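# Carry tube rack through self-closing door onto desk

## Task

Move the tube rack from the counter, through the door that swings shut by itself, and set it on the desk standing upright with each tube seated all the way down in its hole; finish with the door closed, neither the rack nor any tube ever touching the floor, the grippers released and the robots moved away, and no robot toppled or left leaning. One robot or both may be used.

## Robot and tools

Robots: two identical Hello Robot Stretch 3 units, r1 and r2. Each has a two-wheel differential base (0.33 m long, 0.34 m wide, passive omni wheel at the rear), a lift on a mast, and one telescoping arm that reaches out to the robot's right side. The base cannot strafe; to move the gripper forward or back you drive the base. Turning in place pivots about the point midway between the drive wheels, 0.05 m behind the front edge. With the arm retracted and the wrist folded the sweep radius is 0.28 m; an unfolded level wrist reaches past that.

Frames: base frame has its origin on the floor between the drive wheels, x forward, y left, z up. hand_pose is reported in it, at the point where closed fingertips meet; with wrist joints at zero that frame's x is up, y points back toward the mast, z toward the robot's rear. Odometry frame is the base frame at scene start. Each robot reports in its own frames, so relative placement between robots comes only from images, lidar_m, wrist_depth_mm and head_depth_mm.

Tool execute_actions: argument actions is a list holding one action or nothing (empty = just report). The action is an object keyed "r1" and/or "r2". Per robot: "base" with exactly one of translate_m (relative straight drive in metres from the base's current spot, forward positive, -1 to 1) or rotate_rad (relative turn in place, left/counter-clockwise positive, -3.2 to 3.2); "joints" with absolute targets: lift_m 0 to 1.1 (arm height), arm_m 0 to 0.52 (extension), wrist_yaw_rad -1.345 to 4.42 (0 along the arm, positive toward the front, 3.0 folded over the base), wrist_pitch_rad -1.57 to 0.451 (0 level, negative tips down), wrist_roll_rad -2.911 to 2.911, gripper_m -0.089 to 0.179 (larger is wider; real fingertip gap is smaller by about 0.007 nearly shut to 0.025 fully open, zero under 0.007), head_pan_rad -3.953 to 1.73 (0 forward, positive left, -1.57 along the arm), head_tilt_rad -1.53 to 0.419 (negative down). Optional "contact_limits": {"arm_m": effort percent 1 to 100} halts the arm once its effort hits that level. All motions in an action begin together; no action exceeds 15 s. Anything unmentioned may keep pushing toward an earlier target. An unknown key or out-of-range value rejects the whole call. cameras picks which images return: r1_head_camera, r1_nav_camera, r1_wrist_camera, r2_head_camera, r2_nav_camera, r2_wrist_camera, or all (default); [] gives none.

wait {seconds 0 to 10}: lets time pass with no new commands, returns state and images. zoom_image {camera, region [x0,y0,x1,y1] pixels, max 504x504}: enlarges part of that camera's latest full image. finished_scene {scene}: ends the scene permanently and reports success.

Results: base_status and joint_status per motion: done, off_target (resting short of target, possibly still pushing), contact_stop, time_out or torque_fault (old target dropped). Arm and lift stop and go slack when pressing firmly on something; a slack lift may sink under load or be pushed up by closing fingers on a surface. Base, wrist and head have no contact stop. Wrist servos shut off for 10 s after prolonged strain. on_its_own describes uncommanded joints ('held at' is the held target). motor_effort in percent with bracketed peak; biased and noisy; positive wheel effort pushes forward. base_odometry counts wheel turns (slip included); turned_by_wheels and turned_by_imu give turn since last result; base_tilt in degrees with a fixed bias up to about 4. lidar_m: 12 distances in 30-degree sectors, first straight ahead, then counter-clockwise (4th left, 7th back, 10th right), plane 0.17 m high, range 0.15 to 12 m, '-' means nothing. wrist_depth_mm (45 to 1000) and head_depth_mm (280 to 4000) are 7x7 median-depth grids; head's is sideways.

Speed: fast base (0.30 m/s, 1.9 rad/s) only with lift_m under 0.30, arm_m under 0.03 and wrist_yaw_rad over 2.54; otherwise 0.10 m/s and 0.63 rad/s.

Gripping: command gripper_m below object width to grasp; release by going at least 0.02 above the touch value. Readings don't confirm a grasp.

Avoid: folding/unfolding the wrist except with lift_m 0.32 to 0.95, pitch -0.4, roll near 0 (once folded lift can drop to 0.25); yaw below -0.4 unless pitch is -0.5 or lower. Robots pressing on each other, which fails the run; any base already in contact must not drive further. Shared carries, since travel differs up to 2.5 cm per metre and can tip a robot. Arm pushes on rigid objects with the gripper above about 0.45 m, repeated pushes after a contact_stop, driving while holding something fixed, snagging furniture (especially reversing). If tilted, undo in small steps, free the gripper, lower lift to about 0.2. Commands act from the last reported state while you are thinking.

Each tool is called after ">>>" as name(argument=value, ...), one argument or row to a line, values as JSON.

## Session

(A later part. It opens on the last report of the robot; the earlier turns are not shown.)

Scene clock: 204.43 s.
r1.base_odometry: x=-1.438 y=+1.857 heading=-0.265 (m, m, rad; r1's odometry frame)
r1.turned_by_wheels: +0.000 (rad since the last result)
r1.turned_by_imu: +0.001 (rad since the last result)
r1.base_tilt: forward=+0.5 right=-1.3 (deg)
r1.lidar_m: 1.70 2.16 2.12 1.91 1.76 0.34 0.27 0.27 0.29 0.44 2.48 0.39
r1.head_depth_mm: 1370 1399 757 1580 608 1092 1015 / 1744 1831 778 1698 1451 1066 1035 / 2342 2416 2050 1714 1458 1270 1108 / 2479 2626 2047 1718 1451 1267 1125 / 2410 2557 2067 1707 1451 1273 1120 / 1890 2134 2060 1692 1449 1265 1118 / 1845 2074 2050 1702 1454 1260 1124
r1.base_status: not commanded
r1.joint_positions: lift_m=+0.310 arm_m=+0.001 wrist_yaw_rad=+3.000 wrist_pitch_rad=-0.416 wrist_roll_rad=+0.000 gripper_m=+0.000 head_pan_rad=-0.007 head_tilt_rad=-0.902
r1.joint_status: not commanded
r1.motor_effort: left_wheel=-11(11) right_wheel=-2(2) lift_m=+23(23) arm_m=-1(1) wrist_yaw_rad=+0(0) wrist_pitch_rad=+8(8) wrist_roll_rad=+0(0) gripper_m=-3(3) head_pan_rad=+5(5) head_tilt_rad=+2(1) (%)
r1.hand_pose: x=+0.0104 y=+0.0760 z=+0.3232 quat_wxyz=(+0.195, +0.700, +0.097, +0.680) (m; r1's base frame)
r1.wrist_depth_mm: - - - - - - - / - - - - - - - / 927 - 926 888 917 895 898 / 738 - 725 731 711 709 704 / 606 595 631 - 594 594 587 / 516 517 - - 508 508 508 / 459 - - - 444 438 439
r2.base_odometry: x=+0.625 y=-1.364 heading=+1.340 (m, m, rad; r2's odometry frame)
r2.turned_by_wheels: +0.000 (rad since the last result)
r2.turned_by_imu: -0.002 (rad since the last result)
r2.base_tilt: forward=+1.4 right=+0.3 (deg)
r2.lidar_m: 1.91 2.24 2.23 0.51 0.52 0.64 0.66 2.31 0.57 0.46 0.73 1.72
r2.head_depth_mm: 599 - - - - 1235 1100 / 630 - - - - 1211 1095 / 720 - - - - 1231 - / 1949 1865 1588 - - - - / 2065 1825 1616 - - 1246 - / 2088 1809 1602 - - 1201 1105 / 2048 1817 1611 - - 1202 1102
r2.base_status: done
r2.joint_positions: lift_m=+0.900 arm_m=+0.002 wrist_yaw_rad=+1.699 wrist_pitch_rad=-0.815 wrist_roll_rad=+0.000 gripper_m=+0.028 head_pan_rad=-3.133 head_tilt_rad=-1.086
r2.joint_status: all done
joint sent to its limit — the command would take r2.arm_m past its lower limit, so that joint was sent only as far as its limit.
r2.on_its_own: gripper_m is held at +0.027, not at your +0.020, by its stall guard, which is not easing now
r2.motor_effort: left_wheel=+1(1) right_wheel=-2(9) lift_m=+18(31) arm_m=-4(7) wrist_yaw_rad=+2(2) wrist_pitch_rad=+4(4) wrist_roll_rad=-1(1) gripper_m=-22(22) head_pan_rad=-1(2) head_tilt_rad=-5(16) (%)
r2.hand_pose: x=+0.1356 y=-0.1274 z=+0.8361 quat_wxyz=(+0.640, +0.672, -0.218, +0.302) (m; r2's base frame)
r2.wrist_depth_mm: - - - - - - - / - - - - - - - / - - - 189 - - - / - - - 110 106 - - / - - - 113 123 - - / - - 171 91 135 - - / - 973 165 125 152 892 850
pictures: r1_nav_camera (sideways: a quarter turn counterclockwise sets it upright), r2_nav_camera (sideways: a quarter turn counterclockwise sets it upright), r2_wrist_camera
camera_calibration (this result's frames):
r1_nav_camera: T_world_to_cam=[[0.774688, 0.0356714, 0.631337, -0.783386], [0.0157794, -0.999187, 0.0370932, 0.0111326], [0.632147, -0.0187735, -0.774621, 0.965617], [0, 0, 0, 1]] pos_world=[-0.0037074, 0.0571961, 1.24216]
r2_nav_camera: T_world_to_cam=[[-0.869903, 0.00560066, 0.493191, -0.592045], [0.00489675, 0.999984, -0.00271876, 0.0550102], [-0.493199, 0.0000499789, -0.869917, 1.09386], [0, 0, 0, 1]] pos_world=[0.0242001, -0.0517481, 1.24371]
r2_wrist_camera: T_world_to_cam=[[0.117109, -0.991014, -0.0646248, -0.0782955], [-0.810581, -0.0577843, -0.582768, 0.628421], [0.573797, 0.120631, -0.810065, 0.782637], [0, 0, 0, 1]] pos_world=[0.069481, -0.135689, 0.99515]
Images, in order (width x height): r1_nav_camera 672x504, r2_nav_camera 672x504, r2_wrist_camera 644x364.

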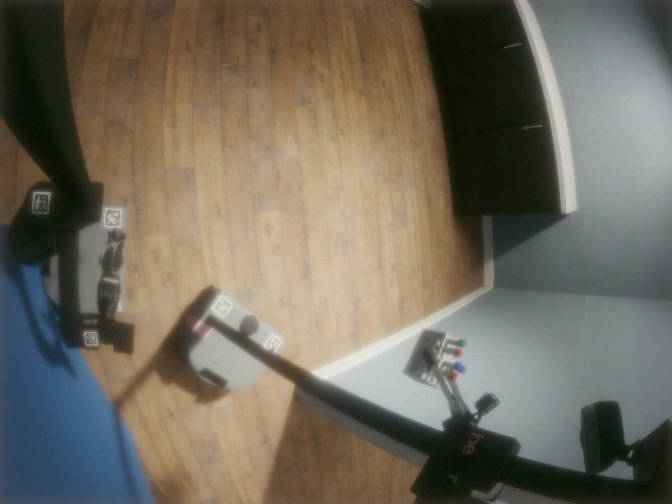

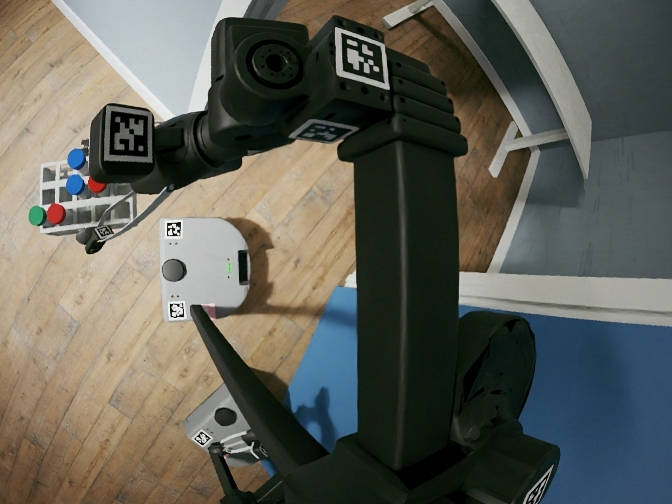

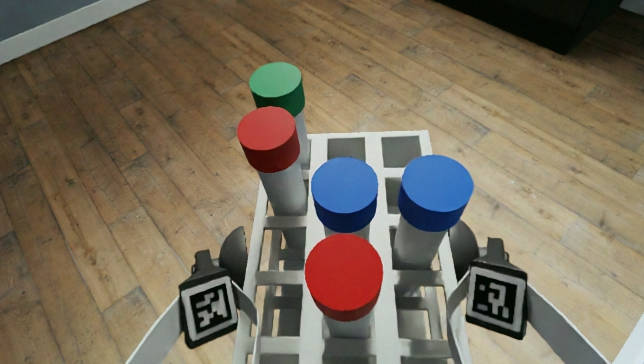

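>>> execute_actions(
  actions=[
    {"r2":{"base":{"rotate_rad":0.5}}},
  ],
  cameras=[],
)

>>> execute_actions(
  actions=[
    {"r2":{"base":{"translate_m":-0.75},"joints":{"head_tilt_rad":-0.5,"lift_m":0.93}},"r1":{"joints":{"head_pan_rad":-0.9}}},
  ],
  cameras=["r1_nav_camera"],
)

>>> execute_actions(
  actions=[
    {"r2":{"base":{"translate_m":-0.2}},"r1":{"base":{"translate_m":0.13}}},
  ],
  cameras=[],
)

>>> execute_actions(
  actions=[
    {"r2":{"base":{"translate_m":-0.15}},"r1":{"base":{"rotate_rad":-0.45}}},
  ],
  cameras=[],
)

>>> execute_actions(
  actions=[
    {"r2":{"base":{"translate_m":-0.25}},"r1":{"base":{"translate_m":0.25}}},
  ],
  cameras=[],
)

>>> execute_actions(
  actions=[
    {"r2":{"base":{"rotate_rad":-1.22},"joints":{"head_pan_rad":-1.3,"head_tilt_rad":-0.7}},"r1":{"base":{"rotate_rad":-0.45},"joints":{"head_tilt_rad":-1.2}}},
  ],
  cameras=["r1_nav_camera","r2_nav_camera","r2_head_camera","r2_wrist_camera"],
)

Scene clock: 216.80 s.
r1.base_odometry: x=-1.438 y=+1.857 heading=-0.265 (m, m, rad; r1's odometry frame)
r1.turned_by_wheels: +0.000 (rad since the last result)
r1.turned_by_imu: +0.001 (rad since the last result)
r1.base_tilt: forward=+0.6 right=-1.4 (deg)
r1.lidar_m: 1.70 2.16 2.11 1.91 1.76 0.34 0.27 0.27 0.29 0.45 2.48 0.43
r1.head_depth_mm: 1373 627 1466 1568 1458 913 1070 / 1729 1789 706 1702 1445 1107 1073 / 2355 2424 753 1705 1457 1264 1121 / 2465 2585 2074 1690 1439 1259 1125 / 2470 2593 2072 1691 1451 1269 1121 / 1888 2128 2042 1691 1448 1265 1122 / 1818 2060 2049 1705 1457 1271 1123
r1.base_status: not commanded
r1.joint_positions: lift_m=+0.310 arm_m=+0.001 wrist_yaw_rad=+3.000 wrist_pitch_rad=-0.416 wrist_roll_rad=+0.000 gripper_m=+0.000 head_pan_rad=-0.007 head_tilt_rad=-0.902
r1.joint_status: not commanded
r1.motor_effort: left_wheel=-11(11) right_wheel=-2(2) lift_m=+23(23) arm_m=-2(1) wrist_yaw_rad=+0(0) wrist_pitch_rad=+8(8) wrist_roll_rad=+0(0) gripper_m=-3(3) head_pan_rad=+5(4) head_tilt_rad=+2(3) (%)
r1.hand_pose: x=+0.0104 y=+0.0760 z=+0.3232 quat_wxyz=(+0.195, +0.700, +0.097, +0.680) (m; r1's base frame)
r1.wrist_depth_mm: - - - - - - - / - - - - - - - / 933 - 921 896 895 894 898 / 734 - 729 719 694 716 709 / 614 583 627 - 598 588 598 / 514 514 - - 508 508 505 / 458 - - - 450 445 445
r2.base_odometry: x=+0.625 y=-1.364 heading=+1.840 (m, m, rad; r2's odometry frame)
r2.turned_by_wheels: +0.500 (rad since the last result)
r2.turned_by_imu: +0.498 (rad since the last result)
r2.base_tilt: forward=+1.5 right=+0.4 (deg)
r2.lidar_m: 2.24 2.23 0.52 0.52 0.64 0.66 2.32 2.09 0.46 0.70 1.72 1.89
r2.head_depth_mm: 2093 - - - - 1241 1099 / 2091 - - - - 1218 1097 / 2081 - - - - 1231 - / 2080 1894 1590 - - - - / 2101 1830 1611 - - 1241 - / 2097 1814 1615 - - 1197 1105 / 2095 1834 1621 - - 1184 1102
r2.base_status: done
r2.joint_positions: lift_m=+0.900 arm_m=+0.002 wrist_yaw_rad=+1.699 wrist_pitch_rad=-0.815 wrist_roll_rad=+0.000 gripper_m=+0.028 head_pan_rad=-3.133 head_tilt_rad=-1.087
r2.joint_status: not commanded
r2.on_its_own: gripper_m is held at +0.027, not at your +0.020, by its stall guard, which is not easing now
r2.motor_effort: left_wheel=-2(4) right_wheel=+4(8) lift_m=+18(19) arm_m=-4(4) wrist_yaw_rad=+1(1) wrist_pitch_rad=+5(4) wrist_roll_rad=-1(1) gripper_m=-23(23) head_pan_rad=-2(2) head_tilt_rad=-5(4) (%)
r2.hand_pose: x=+0.1356 y=-0.1274 z=+0.8361 quat_wxyz=(+0.640, +0.672, -0.218, +0.302) (m; r2's base frame)
r2.wrist_depth_mm: - - - - - - - / - - - - - - - / - - - 188 - - - / - - - 110 105 - - / - - - 106 118 - - / 873 - 169 91 135 - 979 / 819 923 165 126 151 907 894
pictures: none
No camera images: the call's "cameras" was empty. Leave "cameras" out to get every camera's image.

Scene clock: 225.23 s.
r1.base_odometry: x=-1.438 y=+1.857 heading=-0.265 (m, m, rad; r1's odometry frame)
r1.turned_by_wheels: +0.000 (rad since the last result)
r1.turned_by_imu: +0.001 (rad since the last result)
r1.base_tilt: forward=+0.6 right=-1.3 (deg)
r1.lidar_m: 1.70 2.16 2.12 1.91 1.76 0.34 0.27 0.27 0.29 0.45 1.01 1.00
r1.head_depth_mm: 2240 2498 2061 1459 1419 1257 1087 / 947 2415 2085 1507 1452 1268 1120 / 2723 2333 2056 1666 1450 1269 1126 / 2961 2582 2049 1711 1452 1263 1121 / 3055 2576 2057 1659 1443 1267 1123 / 3003 1036 1177 1416 1449 1267 1124 / 852 991 1222 1587 1442 1266 1127
r1.base_status: not commanded
r1.joint_positions: lift_m=+0.310 arm_m=+0.001 wrist_yaw_rad=+3.000 wrist_pitch_rad=-0.416 wrist_roll_rad=+0.000 gripper_m=+0.000 head_pan_rad=-0.893 head_tilt_rad=-0.902
r1.joint_status: all done
r1.motor_effort: left_wheel=-11(11) right_wheel=-2(3) lift_m=+22(23) arm_m=-1(2) wrist_yaw_rad=+0(0) wrist_pitch_rad=+8(8) wrist_roll_rad=+0(0) gripper_m=-2(3) head_pan_rad=-4(55) head_tilt_rad=+2(3) (%)
r1.hand_pose: x=+0.0104 y=+0.0760 z=+0.3232 quat_wxyz=(+0.195, +0.700, +0.097, +0.680) (m; r1's base frame)
r1.wrist_depth_mm: - - - - - - - / - - - - - - - / 921 - 919 901 887 888 889 / 744 - 729 727 717 710 708 / 616 597 626 - 595 592 587 / 516 517 - - 498 506 505 / 459 - - - 446 448 446
r2.base_odometry: x=+0.824 y=-2.086 heading=+1.840 (m, m, rad; r2's odometry frame)
r2.turned_by_wheels: +0.000 (rad since the last result)
r2.turned_by_imu: -0.002 (rad since the last result)
r2.base_tilt: forward=+1.5 right=+0.4 (deg)
r2.lidar_m: 2.95 1.01 0.43 0.41 1.21 1.35 1.57 1.43 2.02 2.56 0.54 0.55
r2.head_depth_mm: 1764 1821 1880 1888 - - - / 1753 1916 2016 1455 - - - / 1717 1850 1906 1458 - - - / 1645 1788 1873 1371 2121 - 1311 / 1603 1713 1811 1294 2037 1618 1368 / 1553 1664 1744 1288 2041 1618 1354 / 1500 1621 1711 1224 2005 1617 1357
r2.base_status: done
r2.joint_positions: lift_m=+0.930 arm_m=+0.002 wrist_yaw_rad=+1.699 wrist_pitch_rad=-0.815 wrist_roll_rad=+0.000 gripper_m=+0.028 head_pan_rad=-3.133 head_tilt_rad=-0.507
r2.joint_status: all done
r2.on_its_own: gripper_m is held at +0.027, not at your +0.020, by its stall guard, which is not easing now
r2.motor_effort: left_wheel=-1(6) right_wheel=+3(3) lift_m=+38(41) arm_m=-3(4) wrist_yaw_rad=+2(1) wrist_pitch_rad=+4(4) wrist_roll_rad=-1(1) gripper_m=-22(22) head_pan_rad=-2(2) head_tilt_rad=+3(24) (%)
r2.hand_pose: x=+0.1356 y=-0.1274 z=+0.8653 quat_wxyz=(+0.640, +0.672, -0.218, +0.302) (m; r2's base frame)
r2.wrist_depth_mm: 996 - - - - - 382 / 964 - - - - - 387 / 889 - - 188 - - 405 / 796 - - 111 106 569 464 / 703 - - 108 123 628 650 / 654 998 169 91 135 - 963 / 678 825 165 125 152 913 917
pictures: r1_nav_camera (sideways: a quarter turn counterclockwise sets it upright)
camera_calibration (this result's frames):
r1_nav_camera: T_world_to_cam=[[0.517857, -0.57727, 0.631335, -0.781817], [-0.763687, -0.644521, 0.0370932, 0.0158874], [0.385496, -0.501351, -0.774623, 0.967124], [0, 0, 0, 1]] pos_world=[0.0441807, 0.0437887, 1.24216]
Images, in order (width x height): r1_nav_camera 672x504.

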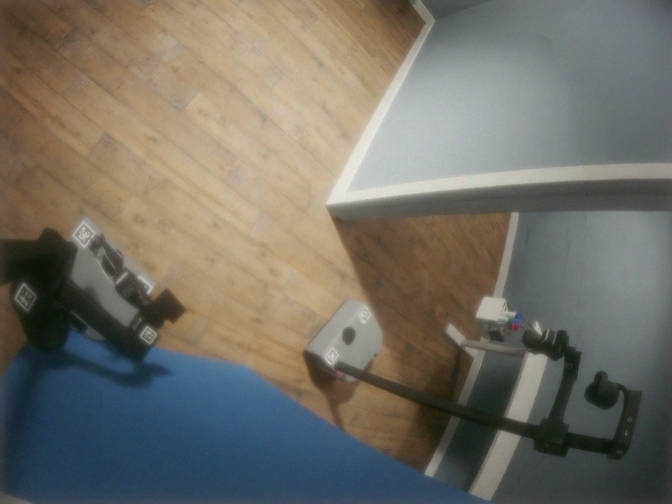

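Scene clock: 228.33 s.
r1.base_odometry: x=-1.313 y=+1.823 heading=-0.265 (m, m, rad; r1's odometry frame)
r1.turned_by_wheels: +0.000 (rad since the last result)
r1.turned_by_imu: +0.000 (rad since the last result)
r1.base_tilt: forward=+0.6 right=-1.4 (deg)
r1.lidar_m: 1.65 2.03 2.14 1.93 1.95 0.31 0.27 0.28 0.33 0.60 2.43 0.90
r1.head_depth_mm: 2134 2429 2036 1569 1451 1269 1126 / 2606 2584 2059 1708 1451 1271 1128 / 2733 2605 2056 1700 1450 1260 1123 / 2851 2575 2068 1679 1453 1261 1119 / 2879 1024 1128 1336 1447 1263 1126 / 777 892 1065 1370 1441 1260 1125 / 812 968 1193 1529 1450 1267 1124
r1.base_status: done
r1.joint_positions: lift_m=+0.310 arm_m=+0.001 wrist_yaw_rad=+3.000 wrist_pitch_rad=-0.416 wrist_roll_rad=+0.000 gripper_m=+0.000 head_pan_rad=-0.893 head_tilt_rad=-0.902
r1.joint_status: not commanded
r1.motor_effort: left_wheel=-14(16) right_wheel=-4(4) lift_m=+23(22) arm_m=-2(2) wrist_yaw_rad=+0(0) wrist_pitch_rad=+8(8) wrist_roll_rad=+0(0) gripper_m=-3(3) head_pan_rad=-4(5) head_tilt_rad=+3(3) (%)
r1.hand_pose: x=+0.0104 y=+0.0760 z=+0.3232 quat_wxyz=(+0.195, +0.700, +0.097, +0.680) (m; r1's base frame)
r1.wrist_depth_mm: - - - - - - - / - - - - - - - / 919 - 898 901 896 888 900 / 738 - 731 726 717 708 715 / 608 606 625 - 599 593 594 / 522 521 - - 505 508 512 / 459 - - - 443 441 440
r2.base_odometry: x=+0.877 y=-2.279 heading=+1.840 (m, m, rad; r2's odometry frame)
r2.turned_by_wheels: +0.000 (rad since the last result)
r2.turned_by_imu: -0.001 (rad since the last result)
r2.base_tilt: forward=+1.4 right=+0.3 (deg)
r2.lidar_m: 3.13 0.59 0.49 0.70 1.15 1.28 1.38 1.27 1.82 2.63 0.91 0.69
r2.head_depth_mm: 1604 1687 1794 1244 - - - / 1570 1709 1842 1237 - - - / 1533 1658 1772 1235 - - - / 1473 1596 1689 1231 1920 - 1315 / 1422 1554 1649 1235 1894 1621 1360 / 1392 1494 1595 1222 1840 1611 1357 / 1344 1445 1544 1225 1023 1610 1350
r2.base_status: done
r2.joint_positions: lift_m=+0.930 arm_m=+0.002 wrist_yaw_rad=+1.699 wrist_pitch_rad=-0.815 wrist_roll_rad=+0.000 gripper_m=+0.028 head_pan_rad=-3.133 head_tilt_rad=-0.507
r2.joint_status: not commanded
r2.on_its_own: gripper_m is held at +0.027, not at your +0.020, by its stall guard, which is not easing now
r2.motor_effort: left_wheel=-1(4) right_wheel=+2(3) lift_m=+38(38) arm_m=-4(4) wrist_yaw_rad=+1(1) wrist_pitch_rad=+5(4) wrist_roll_rad=-1(1) gripper_m=-22(22) head_pan_rad=-2(3) head_tilt_rad=+2(2) (%)
r2.hand_pose: x=+0.1356 y=-0.1274 z=+0.8653 quat_wxyz=(+0.640, +0.672, -0.218, +0.302) (m; r2's base frame)
r2.wrist_depth_mm: 719 - - - - - 500 / 668 - - - - 637 578 / 648 - - 189 - 714 733 / 654 924 - 110 106 816 903 / 626 863 - 108 122 - - / 726 894 170 91 136 - - / 950 969 166 126 151 922 932
pictures: none
No camera images: the call's "cameras" was empty. Leave "cameras" out to get every camera's image.

Scene clock: 230.93 s.
r1.base_odometry: x=-1.313 y=+1.823 heading=-0.715 (m, m, rad; r1's odometry frame)
r1.turned_by_wheels: -0.450 (rad since the last result)
r1.turned_by_imu: -0.447 (rad since the last result)
r1.base_tilt: forward=+0.6 right=-1.3 (deg)
r1.lidar_m: 0.90 2.00 2.05 2.07 1.93 1.79 0.28 0.26 0.26 0.33 0.71 0.91
r1.head_depth_mm: 2475 2607 2046 892 869 851 830 / 1805 2420 1935 1697 1450 1225 1106 / 2458 2583 1806 1651 1454 1271 1121 / 1719 2607 2046 1707 1450 1274 1129 / 2155 2491 2065 1703 1457 1265 1123 / 2547 2593 2051 1700 1448 1262 1126 / 2581 2571 2046 1699 1431 1265 1122
r1.base_status: done
r1.joint_positions: lift_m=+0.310 arm_m=+0.001 wrist_yaw_rad=+3.000 wrist_pitch_rad=-0.416 wrist_roll_rad=+0.000 gripper_m=+0.000 head_pan_rad=-0.893 head_tilt_rad=-0.902
r1.joint_status: not commanded
r1.motor_effort: left_wheel=-6(4) right_wheel=-7(9) lift_m=+22(22) arm_m=-1(1) wrist_yaw_rad=+0(0) wrist_pitch_rad=+8(8) wrist_roll_rad=+0(0) gripper_m=-3(3) head_pan_rad=-4(4) head_tilt_rad=+2(3) (%)
r1.hand_pose: x=+0.0104 y=+0.0760 z=+0.3232 quat_wxyz=(+0.195, +0.700, +0.097, +0.680) (m; r1's base frame)
r1.wrist_depth_mm: - - - - - - - / - - - - - - - / 930 - 906 924 885 881 896 / 731 - 727 719 723 723 707 / 610 609 632 - 596 598 588 / 525 517 - - 510 506 505 / 462 - - - 450 446 445
r2.base_odometry: x=+0.917 y=-2.424 heading=+1.840 (m, m, rad; r2's odometry frame)
r2.turned_by_wheels: +0.000 (rad since the last result)
r2.turned_by_imu: -0.001 (rad since the last result)
r2.base_tilt: forward=+1.5 right=+0.4 (deg)
r2.lidar_m: 3.30 0.58 0.58 0.94 1.10 1.22 1.23 1.16 1.16 2.65 1.24 0.82
r2.head_depth_mm: 1485 1597 1698 1238 - - - / 1446 1567 1690 1241 - - - / 1393 1505 1624 1233 - - - / 1348 1458 1574 1234 960 - 1304 / 1299 1406 1533 1229 941 1622 1362 / 1263 1359 1487 1224 909 1606 1347 / 1227 1315 1437 1227 905 1571 1356
r2.base_status: done
r2.joint_positions: lift_m=+0.930 arm_m=+0.002 wrist_yaw_rad=+1.699 wrist_pitch_rad=-0.815 wrist_roll_rad=+0.000 gripper_m=+0.028 head_pan_rad=-3.133 head_tilt_rad=-0.507
r2.joint_status: not commanded
r2.on_its_own: gripper_m is held at +0.027, not at your +0.020, by its stall guard, which is not easing now
r2.motor_effort: left_wheel=-2(6) right_wheel=+2(4) lift_m=+39(38) arm_m=-4(3) wrist_yaw_rad=+1(2) wrist_pitch_rad=+4(4) wrist_roll_rad=-1(1) gripper_m=-23(22) head_pan_rad=-2(2) head_tilt_rad=+1(2) (%)
r2.hand_pose: x=+0.1356 y=-0.1274 z=+0.8653 quat_wxyz=(+0.640, +0.672, -0.218, +0.302) (m; r2's base frame)
r2.wrist_depth_mm: 613 - - - - 691 705 / 623 993 - - - 769 823 / 616 922 - 188 - 908 - / 693 926 - 111 106 - - / 825 955 - 107 124 - - / - - 170 91 135 - 995 / - 995 165 126 151 908 934
pictures: none
No camera images: the call's "cameras" was empty. Leave "cameras" out to get every camera's image.

Scene clock: 234.47 s.
r1.base_odometry: x=-1.124 y=+1.659 heading=-0.715 (m, m, rad; r1's odometry frame)
r1.turned_by_wheels: +0.000 (rad since the last result)
r1.turned_by_imu: +0.001 (rad since the last result)
r1.base_tilt: forward=+0.6 right=-1.4 (deg)
r1.lidar_m: 0.71 1.59 1.85 2.22 2.08 0.33 0.27 0.27 0.30 0.50 1.43 0.66
r1.head_depth_mm: 2364 2524 1817 1705 1456 1277 1128 / 1159 2510 1795 1706 1452 1265 1121 / 2392 2539 2068 1697 1445 1268 1125 / 2129 2490 2053 1703 1444 1264 1124 / 2087 2513 2058 1691 1457 1268 1123 / 2405 2574 2062 1687 1444 1268 1115 / 2454 2590 2048 1650 1062 1215 1125
r1.base_status: done
r1.joint_positions: lift_m=+0.310 arm_m=+0.001 wrist_yaw_rad=+3.000 wrist_pitch_rad=-0.416 wrist_roll_rad=+0.000 gripper_m=+0.000 head_pan_rad=-0.893 head_tilt_rad=-0.902
r1.joint_status: not commanded
r1.motor_effort: left_wheel=-18(19) right_wheel=-5(5) lift_m=+22(22) arm_m=-2(1) wrist_yaw_rad=+0(0) wrist_pitch_rad=+8(8) wrist_roll_rad=+0(0) gripper_m=-3(3) head_pan_rad=-4(3) head_tilt_rad=+2(3) (%)
r1.hand_pose: x=+0.0104 y=+0.0760 z=+0.3232 quat_wxyz=(+0.195, +0.700, +0.097, +0.680) (m; r1's base frame)
r1.wrist_depth_mm: - - - - - - - / - - - - - - - / 903 - 926 911 889 902 900 / 761 - 732 722 725 713 712 / 618 594 622 - 589 611 591 / 524 523 - - 510 502 506 / 452 - - - 447 443 439
r2.base_odometry: x=+0.984 y=-2.665 heading=+1.840 (m, m, rad; r2's odometry frame)
r2.turned_by_wheels: +0.000 (rad since the last result)
r2.turned_by_imu: -0.001 (rad since the last result)
r2.base_tilt: forward=+1.4 right=+0.4 (deg)
r2.lidar_m: 1.44 0.77 0.86 1.02 1.01 0.99 1.26 1.25 0.99 2.23 1.79 1.04
r2.head_depth_mm: 1242 1356 1479 1239 - - - / 1205 1316 1432 1240 - - - / 1167 1264 1379 1233 - - - / 1125 1221 1337 1238 945 - 1312 / 1090 1188 1284 1235 907 724 1272 / 1054 1141 1233 1220 909 720 646 / 1023 1106 1187 1221 908 721 628
r2.base_status: done
r2.joint_positions: lift_m=+0.930 arm_m=+0.002 wrist_yaw_rad=+1.699 wrist_pitch_rad=-0.815 wrist_roll_rad=+0.000 gripper_m=+0.028 head_pan_rad=-3.133 head_tilt_rad=-0.507
r2.joint_status: not commanded
r2.on_its_own: gripper_m is held at +0.027, not at your +0.020, by its stall guard, which is not easing now
r2.motor_effort: left_wheel=-2(6) right_wheel=+2(3) lift_m=+38(38) arm_m=-3(4) wrist_yaw_rad=+1(3) wrist_pitch_rad=+4(4) wrist_roll_rad=-1(1) gripper_m=-23(22) head_pan_rad=-2(1) head_tilt_rad=+2(1) (%)
r2.hand_pose: x=+0.1356 y=-0.1274 z=+0.8653 quat_wxyz=(+0.640, +0.672, -0.218, +0.302) (m; r2's base frame)
r2.wrist_depth_mm: 682 858 - - - 935 - / 783 836 - - - - - / 884 952 - 187 - - - / - - - 110 106 - - / - - - 112 122 - - / - - 170 90 135 - - / - - 165 125 151 909 919
pictures: none
No camera images: the call's "cameras" was empty. Leave "cameras" out to get every camera's image.

Scene clock: 237.33 s.
r1.base_odometry: x=-1.124 y=+1.659 heading=-1.165 (m, m, rad; r1's odometry frame)
r1.turned_by_wheels: -0.450 (rad since the last result)
r1.turned_by_imu: -0.446 (rad since the last result)
r1.base_tilt: forward=+0.6 right=-1.3 (deg)
r1.lidar_m: 0.66 0.76 1.82 1.88 2.17 2.08 0.28 0.25 0.25 0.30 0.56 1.43
r1.head_depth_mm: 704 699 717 732 753 768 794 / 1936 1629 1035 1065 1115 1051 - / 1922 1711 1535 1392 1275 - - / 1936 1645 1536 1387 1279 1192 - / 1642 1637 1536 1395 1277 1170 1104 / 1934 1696 1549 1395 1282 1176 1097 / 1926 1726 1549 1399 1279 1176 1096
r1.base_status: done
r1.joint_positions: lift_m=+0.310 arm_m=+0.001 wrist_yaw_rad=+3.000 wrist_pitch_rad=-0.416 wrist_roll_rad=+0.000 gripper_m=+0.000 head_pan_rad=-0.893 head_tilt_rad=-1.185
r1.joint_status: all done
r1.motor_effort: left_wheel=-10(9) right_wheel=-8(14) lift_m=+22(23) arm_m=-1(2) wrist_yaw_rad=+0(0) wrist_pitch_rad=+8(8) wrist_roll_rad=+0(0) gripper_m=-2(3) head_pan_rad=-4(3) head_tilt_rad=-9(37) (%)
r1.hand_pose: x=+0.0104 y=+0.0760 z=+0.3232 quat_wxyz=(+0.195, +0.700, +0.097, +0.680) (m; r1's base frame)
r1.wrist_depth_mm: - - - - - - - / - - - - - - - / 934 - 929 901 907 901 854 / 733 - 720 730 718 725 701 / 607 606 616 - 593 600 593 / 519 515 - - 511 509 509 / 458 - - - 443 441 448
r2.base_odometry: x=+0.984 y=-2.665 heading=+0.620 (m, m, rad; r2's odometry frame)
r2.turned_by_wheels: -1.220 (rad since the last result)
r2.turned_by_imu: -1.218 (rad since the last result)
r2.base_tilt: forward=+1.4 right=+0.4 (deg)
r2.lidar_m: 2.75 1.06 1.04 0.78 0.79 1.05 1.01 1.05 0.99 1.25 0.99 1.81
r2.head_depth_mm: 1026 1141 1204 920 753 - - / 1052 1164 1202 919 765 - - / 1078 1204 1202 914 744 1343 1268 / 1107 1229 1203 916 740 1372 1265 / 1139 1263 1202 918 740 1403 - / 1162 1304 1201 910 779 1402 1256 / 1191 1338 1192 907 805 1372 1204
r2.base_status: done
r2.joint_positions: lift_m=+0.930 arm_m=+0.002 wrist_yaw_rad=+1.699 wrist_pitch_rad=-0.815 wrist_roll_rad=+0.000 gripper_m=+0.028 head_pan_rad=-1.307 head_tilt_rad=-0.691
r2.joint_status: all done
r2.on_its_own: gripper_m is held at +0.027, not at your +0.020, by its stall guard, which is not easing now
r2.motor_effort: left_wheel=+2(4) right_wheel=-3(7) lift_m=+38(39) arm_m=-4(4) wrist_yaw_rad=+1(1) wrist_pitch_rad=+4(4) wrist_roll_rad=-1(1) gripper_m=-23(22) head_pan_rad=+3(33) head_tilt_rad=-3(14) (%)
r2.hand_pose: x=+0.1356 y=-0.1274 z=+0.8653 quat_wxyz=(+0.640, +0.672, -0.218, +0.302) (m; r2's base frame)
r2.wrist_depth_mm: 982 - - - - - 539 / 993 - - - - - - / - - - 189 - - - / - - - 111 106 - - / - - - 120 124 - - / - - 170 91 136 - 975 / - 993 165 125 151 905 921
pictures: r1_nav_camera (sideways: a quarter turn counterclockwise sets it upright), r2_head_camera (sideways: a quarter turn clockwise sets it upright), r2_nav_camera (sideways: a quarter turn counterclockwise sets it upright), r2_wrist_camera
camera_calibration (this result's frames):
r1_nav_camera: T_world_to_cam=[[0.608899, -0.690798, 0.389923, -0.467892], [-0.757976, -0.651628, 0.0292025, 0.0261377], [0.233912, -0.313334, -0.920384, 1.1575], [0, 0, 0, 1]] pos_world=[0.0339576, 0.0564966, 1.24702]
r2_head_camera: T_world_to_cam=[[-0.171579, 0.596817, -0.783817, 1.03921], [0.96248, 0.271323, -0.00409607, 0.012601], [0.210223, -0.755111, -0.620978, 0.766634], [0, 0, 0, 1]] pos_world=[0.0050147, -0.0447469, 1.29067]
r2_nav_camera: T_world_to_cam=[[0.14723, -0.59516, 0.790005, -0.985003], [-0.968284, -0.249735, -0.00768591, 0.067416], [0.201866, -0.763818, -0.613052, 0.755599], [0, 0, 0, 1]] pos_world=[0.0577696, 0.00774208, 1.2419]
r2_wrist_camera: T_world_to_cam=[[0.117105, -0.991014, -0.0646284, -0.076402], [-0.810582, -0.0577794, -0.582768, 0.645418], [0.573797, 0.120632, -0.810065, 0.806261], [0, 0, 0, 1]] pos_world=[0.0694811, -0.135684, 1.02431]
Images, in order (width x height): r1_nav_camera 672x504, r2_head_camera 896x504, r2_nav_camera 672x504, r2_wrist_camera 644x364.

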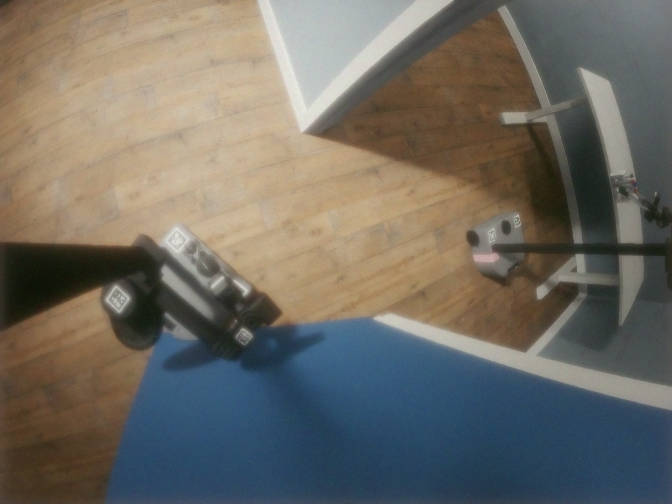

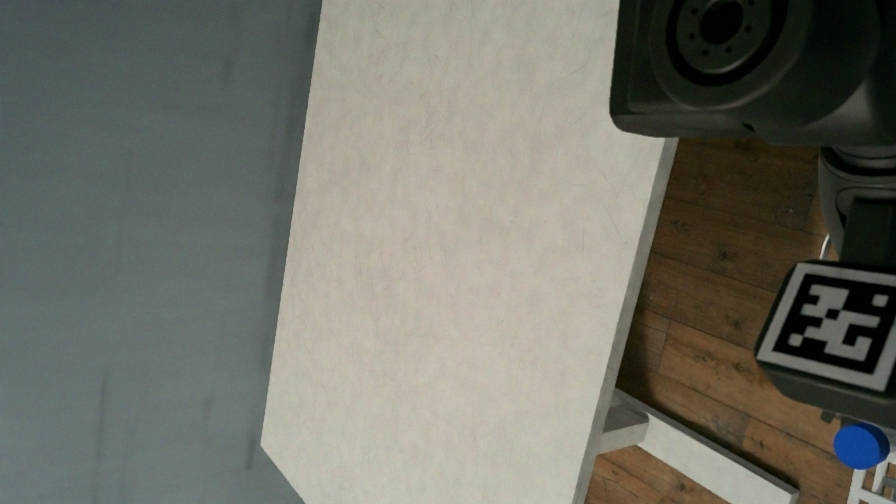

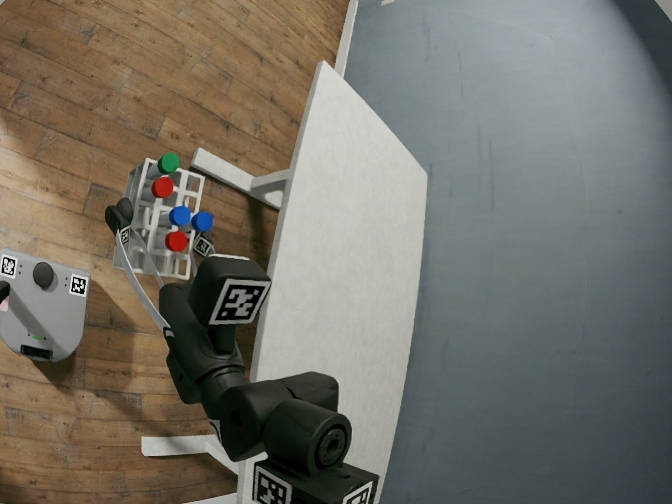

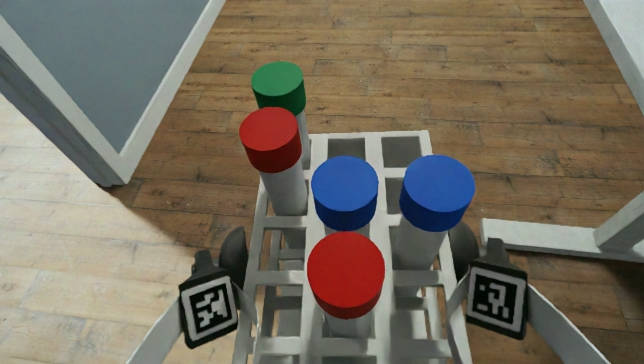

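>>> execute_actions(
  actions=[
    {"r2":{"joints":{"arm_m":0.47,"wrist_yaw_rad":1.3,"lift_m":0.9}},"r1":{"base":{"translate_m":0.3}}},
  ],
  cameras=[],
)

>>> execute_actions(
  actions=[
    {"r2":{"joints":{"lift_m":0.862}},"r1":{"base":{"rotate_rad":-0.55},"joints":{"head_pan_rad":0}}},
  ],
  cameras=["r1_nav_camera","r2_head_camera","r2_wrist_camera"],
)

Scene clock: 246.73 s.
r1.base_odometry: x=-1.005 y=+1.383 heading=-1.165 (m, m, rad; r1's odometry frame)
r1.turned_by_wheels: +0.000 (rad since the last result)
r1.turned_by_imu: +0.001 (rad since the last result)
r1.base_tilt: forward=+0.5 right=-1.3 (deg)
r1.lidar_m: 0.36 0.38 1.05 1.73 2.34 0.33 0.27 0.27 0.30 0.46 1.15 1.98
r1.head_depth_mm: 1935 1692 1529 1375 1227 1005 850 / 1923 1706 1540 1396 1270 1204 - / 1859 1511 1538 1403 1279 - - / 1924 1541 1540 1401 1278 1190 - / 1924 1707 1541 1396 1288 1177 1107 / 1927 1709 1535 1388 1282 1177 1095 / 1919 1712 1550 1389 1280 1146 1094
r1.base_status: done
r1.joint_positions: lift_m=+0.310 arm_m=+0.001 wrist_yaw_rad=+3.000 wrist_pitch_rad=-0.416 wrist_roll_rad=+0.000 gripper_m=+0.000 head_pan_rad=-0.893 head_tilt_rad=-1.186
r1.joint_status: not commanded
r1.on_its_own: left_wheel is at rest, and its effort (-27) is outside its rest range (-18 to +18)
r1.motor_effort: left_wheel=-27(28) right_wheel=-5(5) lift_m=+23(22) arm_m=-1(1) wrist_yaw_rad=+0(0) wrist_pitch_rad=+8(8) wrist_roll_rad=+0(0) gripper_m=-2(3) head_pan_rad=-4(4) head_tilt_rad=-8(9) (%)
r1.hand_pose: x=+0.0104 y=+0.0760 z=+0.3232 quat_wxyz=(+0.195, +0.700, +0.097, +0.680) (m; r1's base frame)
r1.wrist_depth_mm: - - - - - - 563 / - - - - - - 532 / 916 - 906 888 900 852 506 / 736 - 729 723 714 709 483 / 603 607 612 - 595 591 464 / 519 520 - - 514 499 426 / 456 - - - 446 442 405
r2.base_odometry: x=+0.984 y=-2.665 heading=+0.620 (m, m, rad; r2's odometry frame)
r2.turned_by_wheels: +0.000 (rad since the last result)
r2.turned_by_imu: -0.001 (rad since the last result)
r2.base_tilt: forward=+1.4 right=+0.4 (deg)
r2.lidar_m: 2.76 1.06 1.04 0.78 0.79 1.05 1.01 1.06 0.99 1.26 0.99 1.81
r2.head_depth_mm: 1027 1107 - 920 743 669 1214 / 1051 1165 1260 918 745 1316 1210 / 1074 1194 1171 768 742 1348 1213 / 1103 1237 1202 788 740 1361 1209 / 1134 1267 1195 913 741 1406 1207 / 1162 1308 1196 908 780 1402 1211 / 1195 1347 1187 909 802 1367 1204
r2.base_status: not commanded
r2.joint_positions: lift_m=+0.900 arm_m=+0.470 wrist_yaw_rad=+1.300 wrist_pitch_rad=-0.815 wrist_roll_rad=-0.001 gripper_m=+0.028 head_pan_rad=-1.307 head_tilt_rad=-0.691
r2.joint_status: all done
r2.on_its_own: gripper_m is held at +0.027, not at your +0.020, by its stall guard, which is not easing now
r2.motor_effort: left_wheel=+2(1) right_wheel=-3(3) lift_m=+18(35) arm_m=+3(7) wrist_yaw_rad=+0(2) wrist_pitch_rad=+5(5) wrist_roll_rad=+0(1) gripper_m=-23(23) head_pan_rad=+3(3) head_tilt_rad=-3(4) (%)
r2.hand_pose: x=+0.1310 y=-0.6571 z=+0.8361 quat_wxyz=(+0.687, +0.616, -0.347, +0.170) (m; r2's base frame)
r2.wrist_depth_mm: - 526 502 487 465 455 444 / - 453 431 410 410 399 388 / - 394 366 187 362 353 346 / - 349 336 110 106 317 309 / - 312 307 107 120 291 283 / - 285 168 91 135 - 259 / 981 261 165 126 151 239 240
pictures: none
No camera images: the call's "cameras" was empty. Leave "cameras" out to get every camera's image.

Scene clock: 248.63 s.
r1.base_odometry: x=-1.005 y=+1.383 heading=-1.715 (m, m, rad; r1's odometry frame)
r1.turned_by_wheels: -0.550 (rad since the last result)
r1.turned_by_imu: -0.545 (rad since the last result)
r1.base_tilt: forward=+0.6 right=-1.3 (deg)
r1.lidar_m: 1.98 0.36 0.37 0.98 1.72 2.29 0.30 0.25 0.24 0.27 0.43 1.15
r1.head_depth_mm: 1930 1487 1488 1398 1277 1176 885 / 1920 1677 1532 1392 1271 1173 - / 1911 1704 1537 1401 1271 1178 - / 1927 1703 1548 1391 1274 1179 - / 1889 1701 1530 1391 1275 1185 - / 1916 1714 1552 1392 1151 1179 1115 / 1924 1707 1533 729 858 1179 1099
r1.base_status: done
r1.joint_positions: lift_m=+0.310 arm_m=+0.001 wrist_yaw_rad=+3.000 wrist_pitch_rad=-0.416 wrist_roll_rad=+0.000 gripper_m=+0.000 head_pan_rad=-0.007 head_tilt_rad=-1.186
r1.joint_status: all done
r1.motor_effort: left_wheel=-15(17) right_wheel=-9(17) lift_m=+22(22) arm_m=-2(2) wrist_yaw_rad=+0(0) wrist_pitch_rad=+8(8) wrist_roll_rad=+0(0) gripper_m=-3(3) head_pan_rad=+4(56) head_tilt_rad=-8(8) (%)
r1.hand_pose: x=+0.0104 y=+0.0760 z=+0.3232 quat_wxyz=(+0.195, +0.700, +0.097, +0.680) (m; r1's base frame)
r1.wrist_depth_mm: - - - - 533 343 315 / - - - - 561 354 350 / 912 - 923 879 585 392 808 / 733 - 731 722 599 427 694 / 620 599 631 - 572 474 601 / 516 523 - - 508 514 508 / 454 - - - 444 453 445
r2.base_odometry: x=+0.984 y=-2.665 heading=+0.620 (m, m, rad; r2's odometry frame)
r2.turned_by_wheels: +0.000 (rad since the last result)
r2.turned_by_imu: +0.000 (rad since the last result)
r2.base_tilt: forward=+1.5 right=+0.5 (deg)
r2.lidar_m: 2.76 1.06 1.04 0.78 0.79 1.04 1.01 1.05 0.99 1.26 1.00 1.80
r2.head_depth_mm: 1024 1126 - 918 743 670 1214 / 1047 1164 1249 886 743 1317 1219 / 1084 1196 1254 793 741 1341 1208 / 1103 1228 1197 813 743 1380 1212 / 1129 1267 1196 912 740 1400 1209 / 1162 1306 1200 913 777 1400 1210 / 1192 1356 1184 911 805 1364 1207
r2.base_status: not commanded
r2.joint_positions: lift_m=+0.862 arm_m=+0.470 wrist_yaw_rad=+1.300 wrist_pitch_rad=-0.815 wrist_roll_rad=-0.001 gripper_m=+0.028 head_pan_rad=-1.307 head_tilt_rad=-0.691
r2.joint_status: all done
r2.on_its_own: gripper_m is held at +0.027, not at your +0.020, by its stall guard, which is not easing now
r2.motor_effort: left_wheel=+1(1) right_wheel=-2(3) lift_m=+18(18) arm_m=+3(3) wrist_yaw_rad=+0(0) wrist_pitch_rad=+5(4) wrist_roll_rad=-1(0) gripper_m=-23(22) head_pan_rad=+3(3) head_tilt_rad=-4(3) (%)
r2.hand_pose: x=+0.1310 y=-0.6571 z=+0.7981 quat_wxyz=(+0.687, +0.616, -0.347, +0.170) (m; r2's base frame)
r2.wrist_depth_mm: - 453 436 416 404 393 380 / - 384 370 350 352 343 331 / - 334 315 189 313 303 296 / - 299 290 110 106 272 266 / - 267 261 107 122 250 242 / - 245 169 92 136 - 223 / 231 226 165 126 151 205 205
pictures: r1_nav_camera (sideways: a quarter turn counterclockwise sets it upright), r2_head_camera (sideways: a quarter turn clockwise sets it upright), r2_wrist_camera
camera_calibration (this result's frames):
r1_nav_camera: T_world_to_cam=[[0.920335, 0.0347961, 0.389581, -0.469346], [0.0254234, -0.999251, 0.0291904, 0.0213747], [0.390304, -0.0169605, -0.92053, 1.15673], [0, 0, 0, 1]] pos_world=[-0.0200667, 0.0573088, 1.24703]
r2_head_camera: T_world_to_cam=[[-0.171621, 0.596892, -0.783751, 1.03913], [0.96247, 0.271357, -0.0040949, 0.0125995], [0.210232, -0.75504, -0.621062, 0.766742], [0, 0, 0, 1]] pos_world=[0.00501595, -0.0447457, 1.29066]
r2_wrist_camera: T_world_to_cam=[[-0.276054, -0.958993, -0.0642332, -0.532901], [-0.769706, 0.260601, -0.582786, 0.775857], [0.575627, -0.111439, -0.810083, 0.665641], [0, 0, 0, 1]] pos_world=[0.0669115, -0.639059, 0.957153]
Images, in order (width x height): r1_nav_camera 672x504, r2_head_camera 896x504, r2_wrist_camera 644x364.

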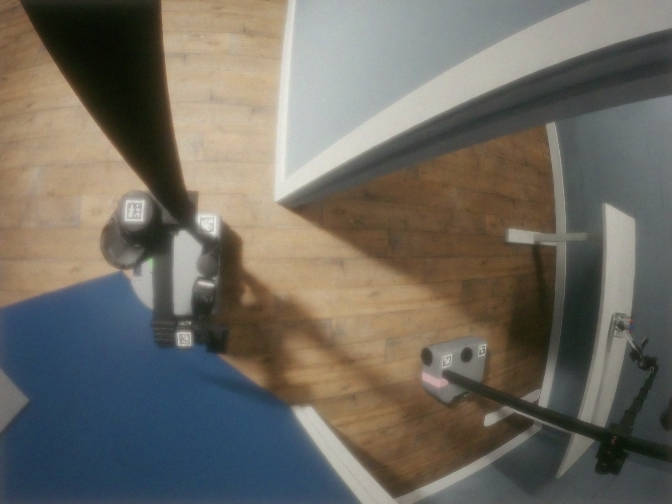

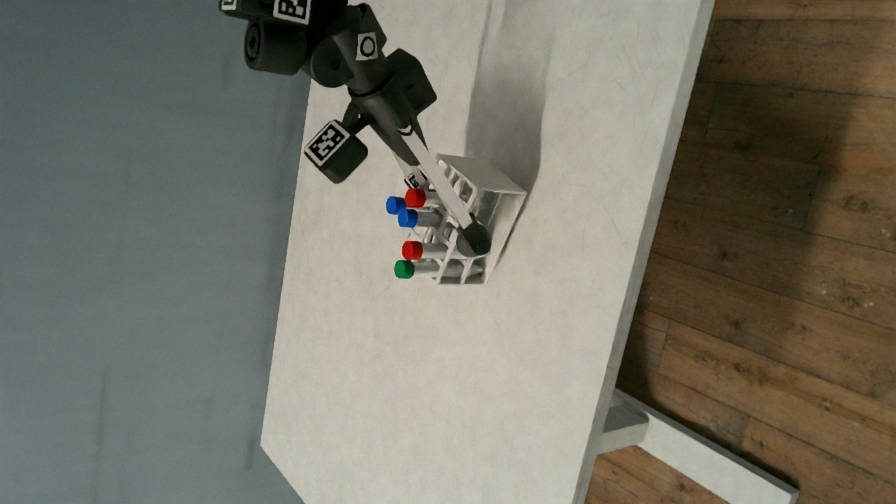

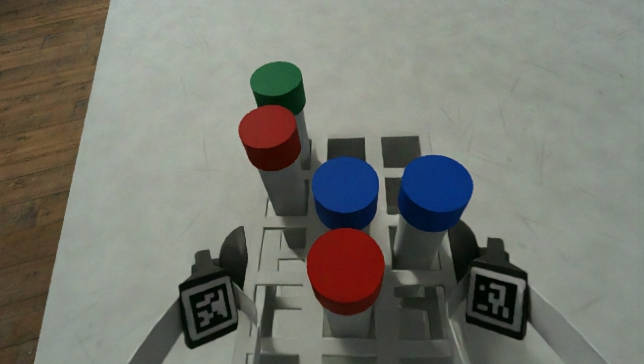

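>>> execute_actions(
  actions=[
    {"r2":{"joints":{"lift_m":0.842}},"r1":{"base":{"translate_m":0.15}}},
  ],
  cameras=["r2_head_camera"],
)

Scene clock: 254.57 s.
r1.base_odometry: x=-1.027 y=+1.235 heading=-1.716 (m, m, rad; r1's odometry frame)
r1.turned_by_wheels: +0.000 (rad since the last result)
r1.turned_by_imu: +0.000 (rad since the last result)
r1.base_tilt: forward=+0.6 right=-1.3 (deg)
r1.lidar_m: 1.83 0.35 0.27 0.46 1.87 2.30 0.28 0.25 0.26 0.31 0.59 1.01
r1.head_depth_mm: 1932 1713 1396 1391 1275 1180 999 / 1917 1712 1519 1388 1266 1175 - / 1920 1709 1552 1387 1282 1175 - / 1933 1714 1536 1392 1274 1173 - / 1894 1704 1533 1398 1271 1176 - / 1943 1712 1539 1386 1273 1147 1114 / 1920 1715 1527 1396 756 867 1095
r1.base_status: done
r1.joint_positions: lift_m=+0.310 arm_m=+0.001 wrist_yaw_rad=+3.000 wrist_pitch_rad=-0.416 wrist_roll_rad=+0.000 gripper_m=+0.000 head_pan_rad=-0.007 head_tilt_rad=-1.186
r1.joint_status: not commanded
r1.on_its_own: left_wheel is at rest, and its effort (-29) is outside its rest range (-18 to +18)
r1.motor_effort: left_wheel=-29(30) right_wheel=-1(4) lift_m=+22(22) arm_m=-1(2) wrist_yaw_rad=+0(0) wrist_pitch_rad=+8(8) wrist_roll_rad=+0(0) gripper_m=-3(3) head_pan_rad=+4(6) head_tilt_rad=-9(10) (%)
r1.hand_pose: x=+0.0104 y=+0.0760 z=+0.3232 quat_wxyz=(+0.195, +0.700, +0.097, +0.680) (m; r1's base frame)
r1.wrist_depth_mm: - - - 511 284 301 - / - - - 565 308 347 - / 941 - 929 632 336 803 899 / 742 - 730 633 378 684 712 / 610 593 622 - 427 590 594 / 516 514 - - 495 507 510 / 460 - - - 441 446 442
r2.base_odometry: x=+0.984 y=-2.665 heading=+0.620 (m, m, rad; r2's odometry frame)
r2.turned_by_wheels: +0.000 (rad since the last result)
r2.turned_by_imu: +0.000 (rad since the last result)
r2.base_tilt: forward=+1.5 right=+0.4 (deg)
r2.lidar_m: 2.75 1.06 1.04 0.78 0.79 1.05 1.01 1.05 0.99 1.26 0.99 1.80
r2.head_depth_mm: 1027 1132 - 891 746 672 1219 / 1052 1163 1234 876 743 1324 1219 / 1072 1202 1255 831 743 1349 1214 / 1105 1226 1200 828 741 1375 1211 / 1137 1268 1199 916 743 1405 1211 / 1158 1310 1193 912 782 1398 1205 / 1206 1348 1185 912 804 1373 1202
r2.base_status: not commanded
r2.joint_positions: lift_m=+0.842 arm_m=+0.470 wrist_yaw_rad=+1.300 wrist_pitch_rad=-0.815 wrist_roll_rad=-0.001 gripper_m=+0.028 head_pan_rad=-1.307 head_tilt_rad=-0.691
r2.joint_status: all done
r2.on_its_own: gripper_m is held at +0.027, not at your +0.020, by its stall guard, which is not easing now
r2.motor_effort: left_wheel=+2(2) right_wheel=-3(3) lift_m=+18(20) arm_m=+3(3) wrist_yaw_rad=+0(0) wrist_pitch_rad=+4(5) wrist_roll_rad=-1(1) gripper_m=-23(23) head_pan_rad=+3(3) head_tilt_rad=-3(3) (%)
r2.hand_pose: x=+0.1310 y=-0.6571 z=+0.7781 quat_wxyz=(+0.687, +0.616, -0.347, +0.170) (m; r2's base frame)
r2.wrist_depth_mm: - 406 393 383 365 359 349 / - 349 337 320 324 313 303 / - 307 288 187 283 276 270 / - 270 263 110 106 248 243 / 260 245 242 108 123 229 221 / 232 224 171 91 136 - 203 / 207 205 165 126 152 188 187
pictures: r2_head_camera (sideways: a quarter turn clockwise sets it upright)
camera_calibration (this result's frames):
r2_head_camera: T_world_to_cam=[[-0.171622, 0.596892, -0.783751, 1.03913], [0.96247, 0.271357, -0.0040949, 0.0125995], [0.210232, -0.755039, -0.621062, 0.766743], [0, 0, 0, 1]] pos_world=[0.00501596, -0.0447457, 1.29066]
Images, in order (width x height): r2_head_camera 896x504.

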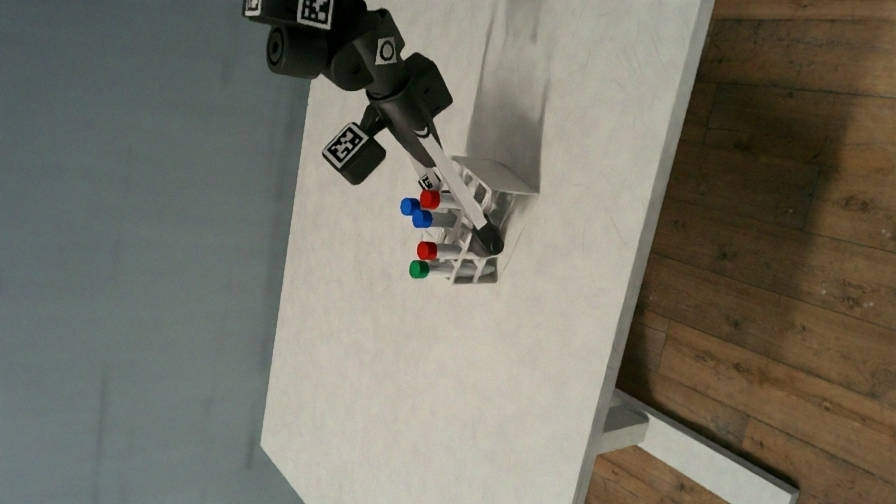

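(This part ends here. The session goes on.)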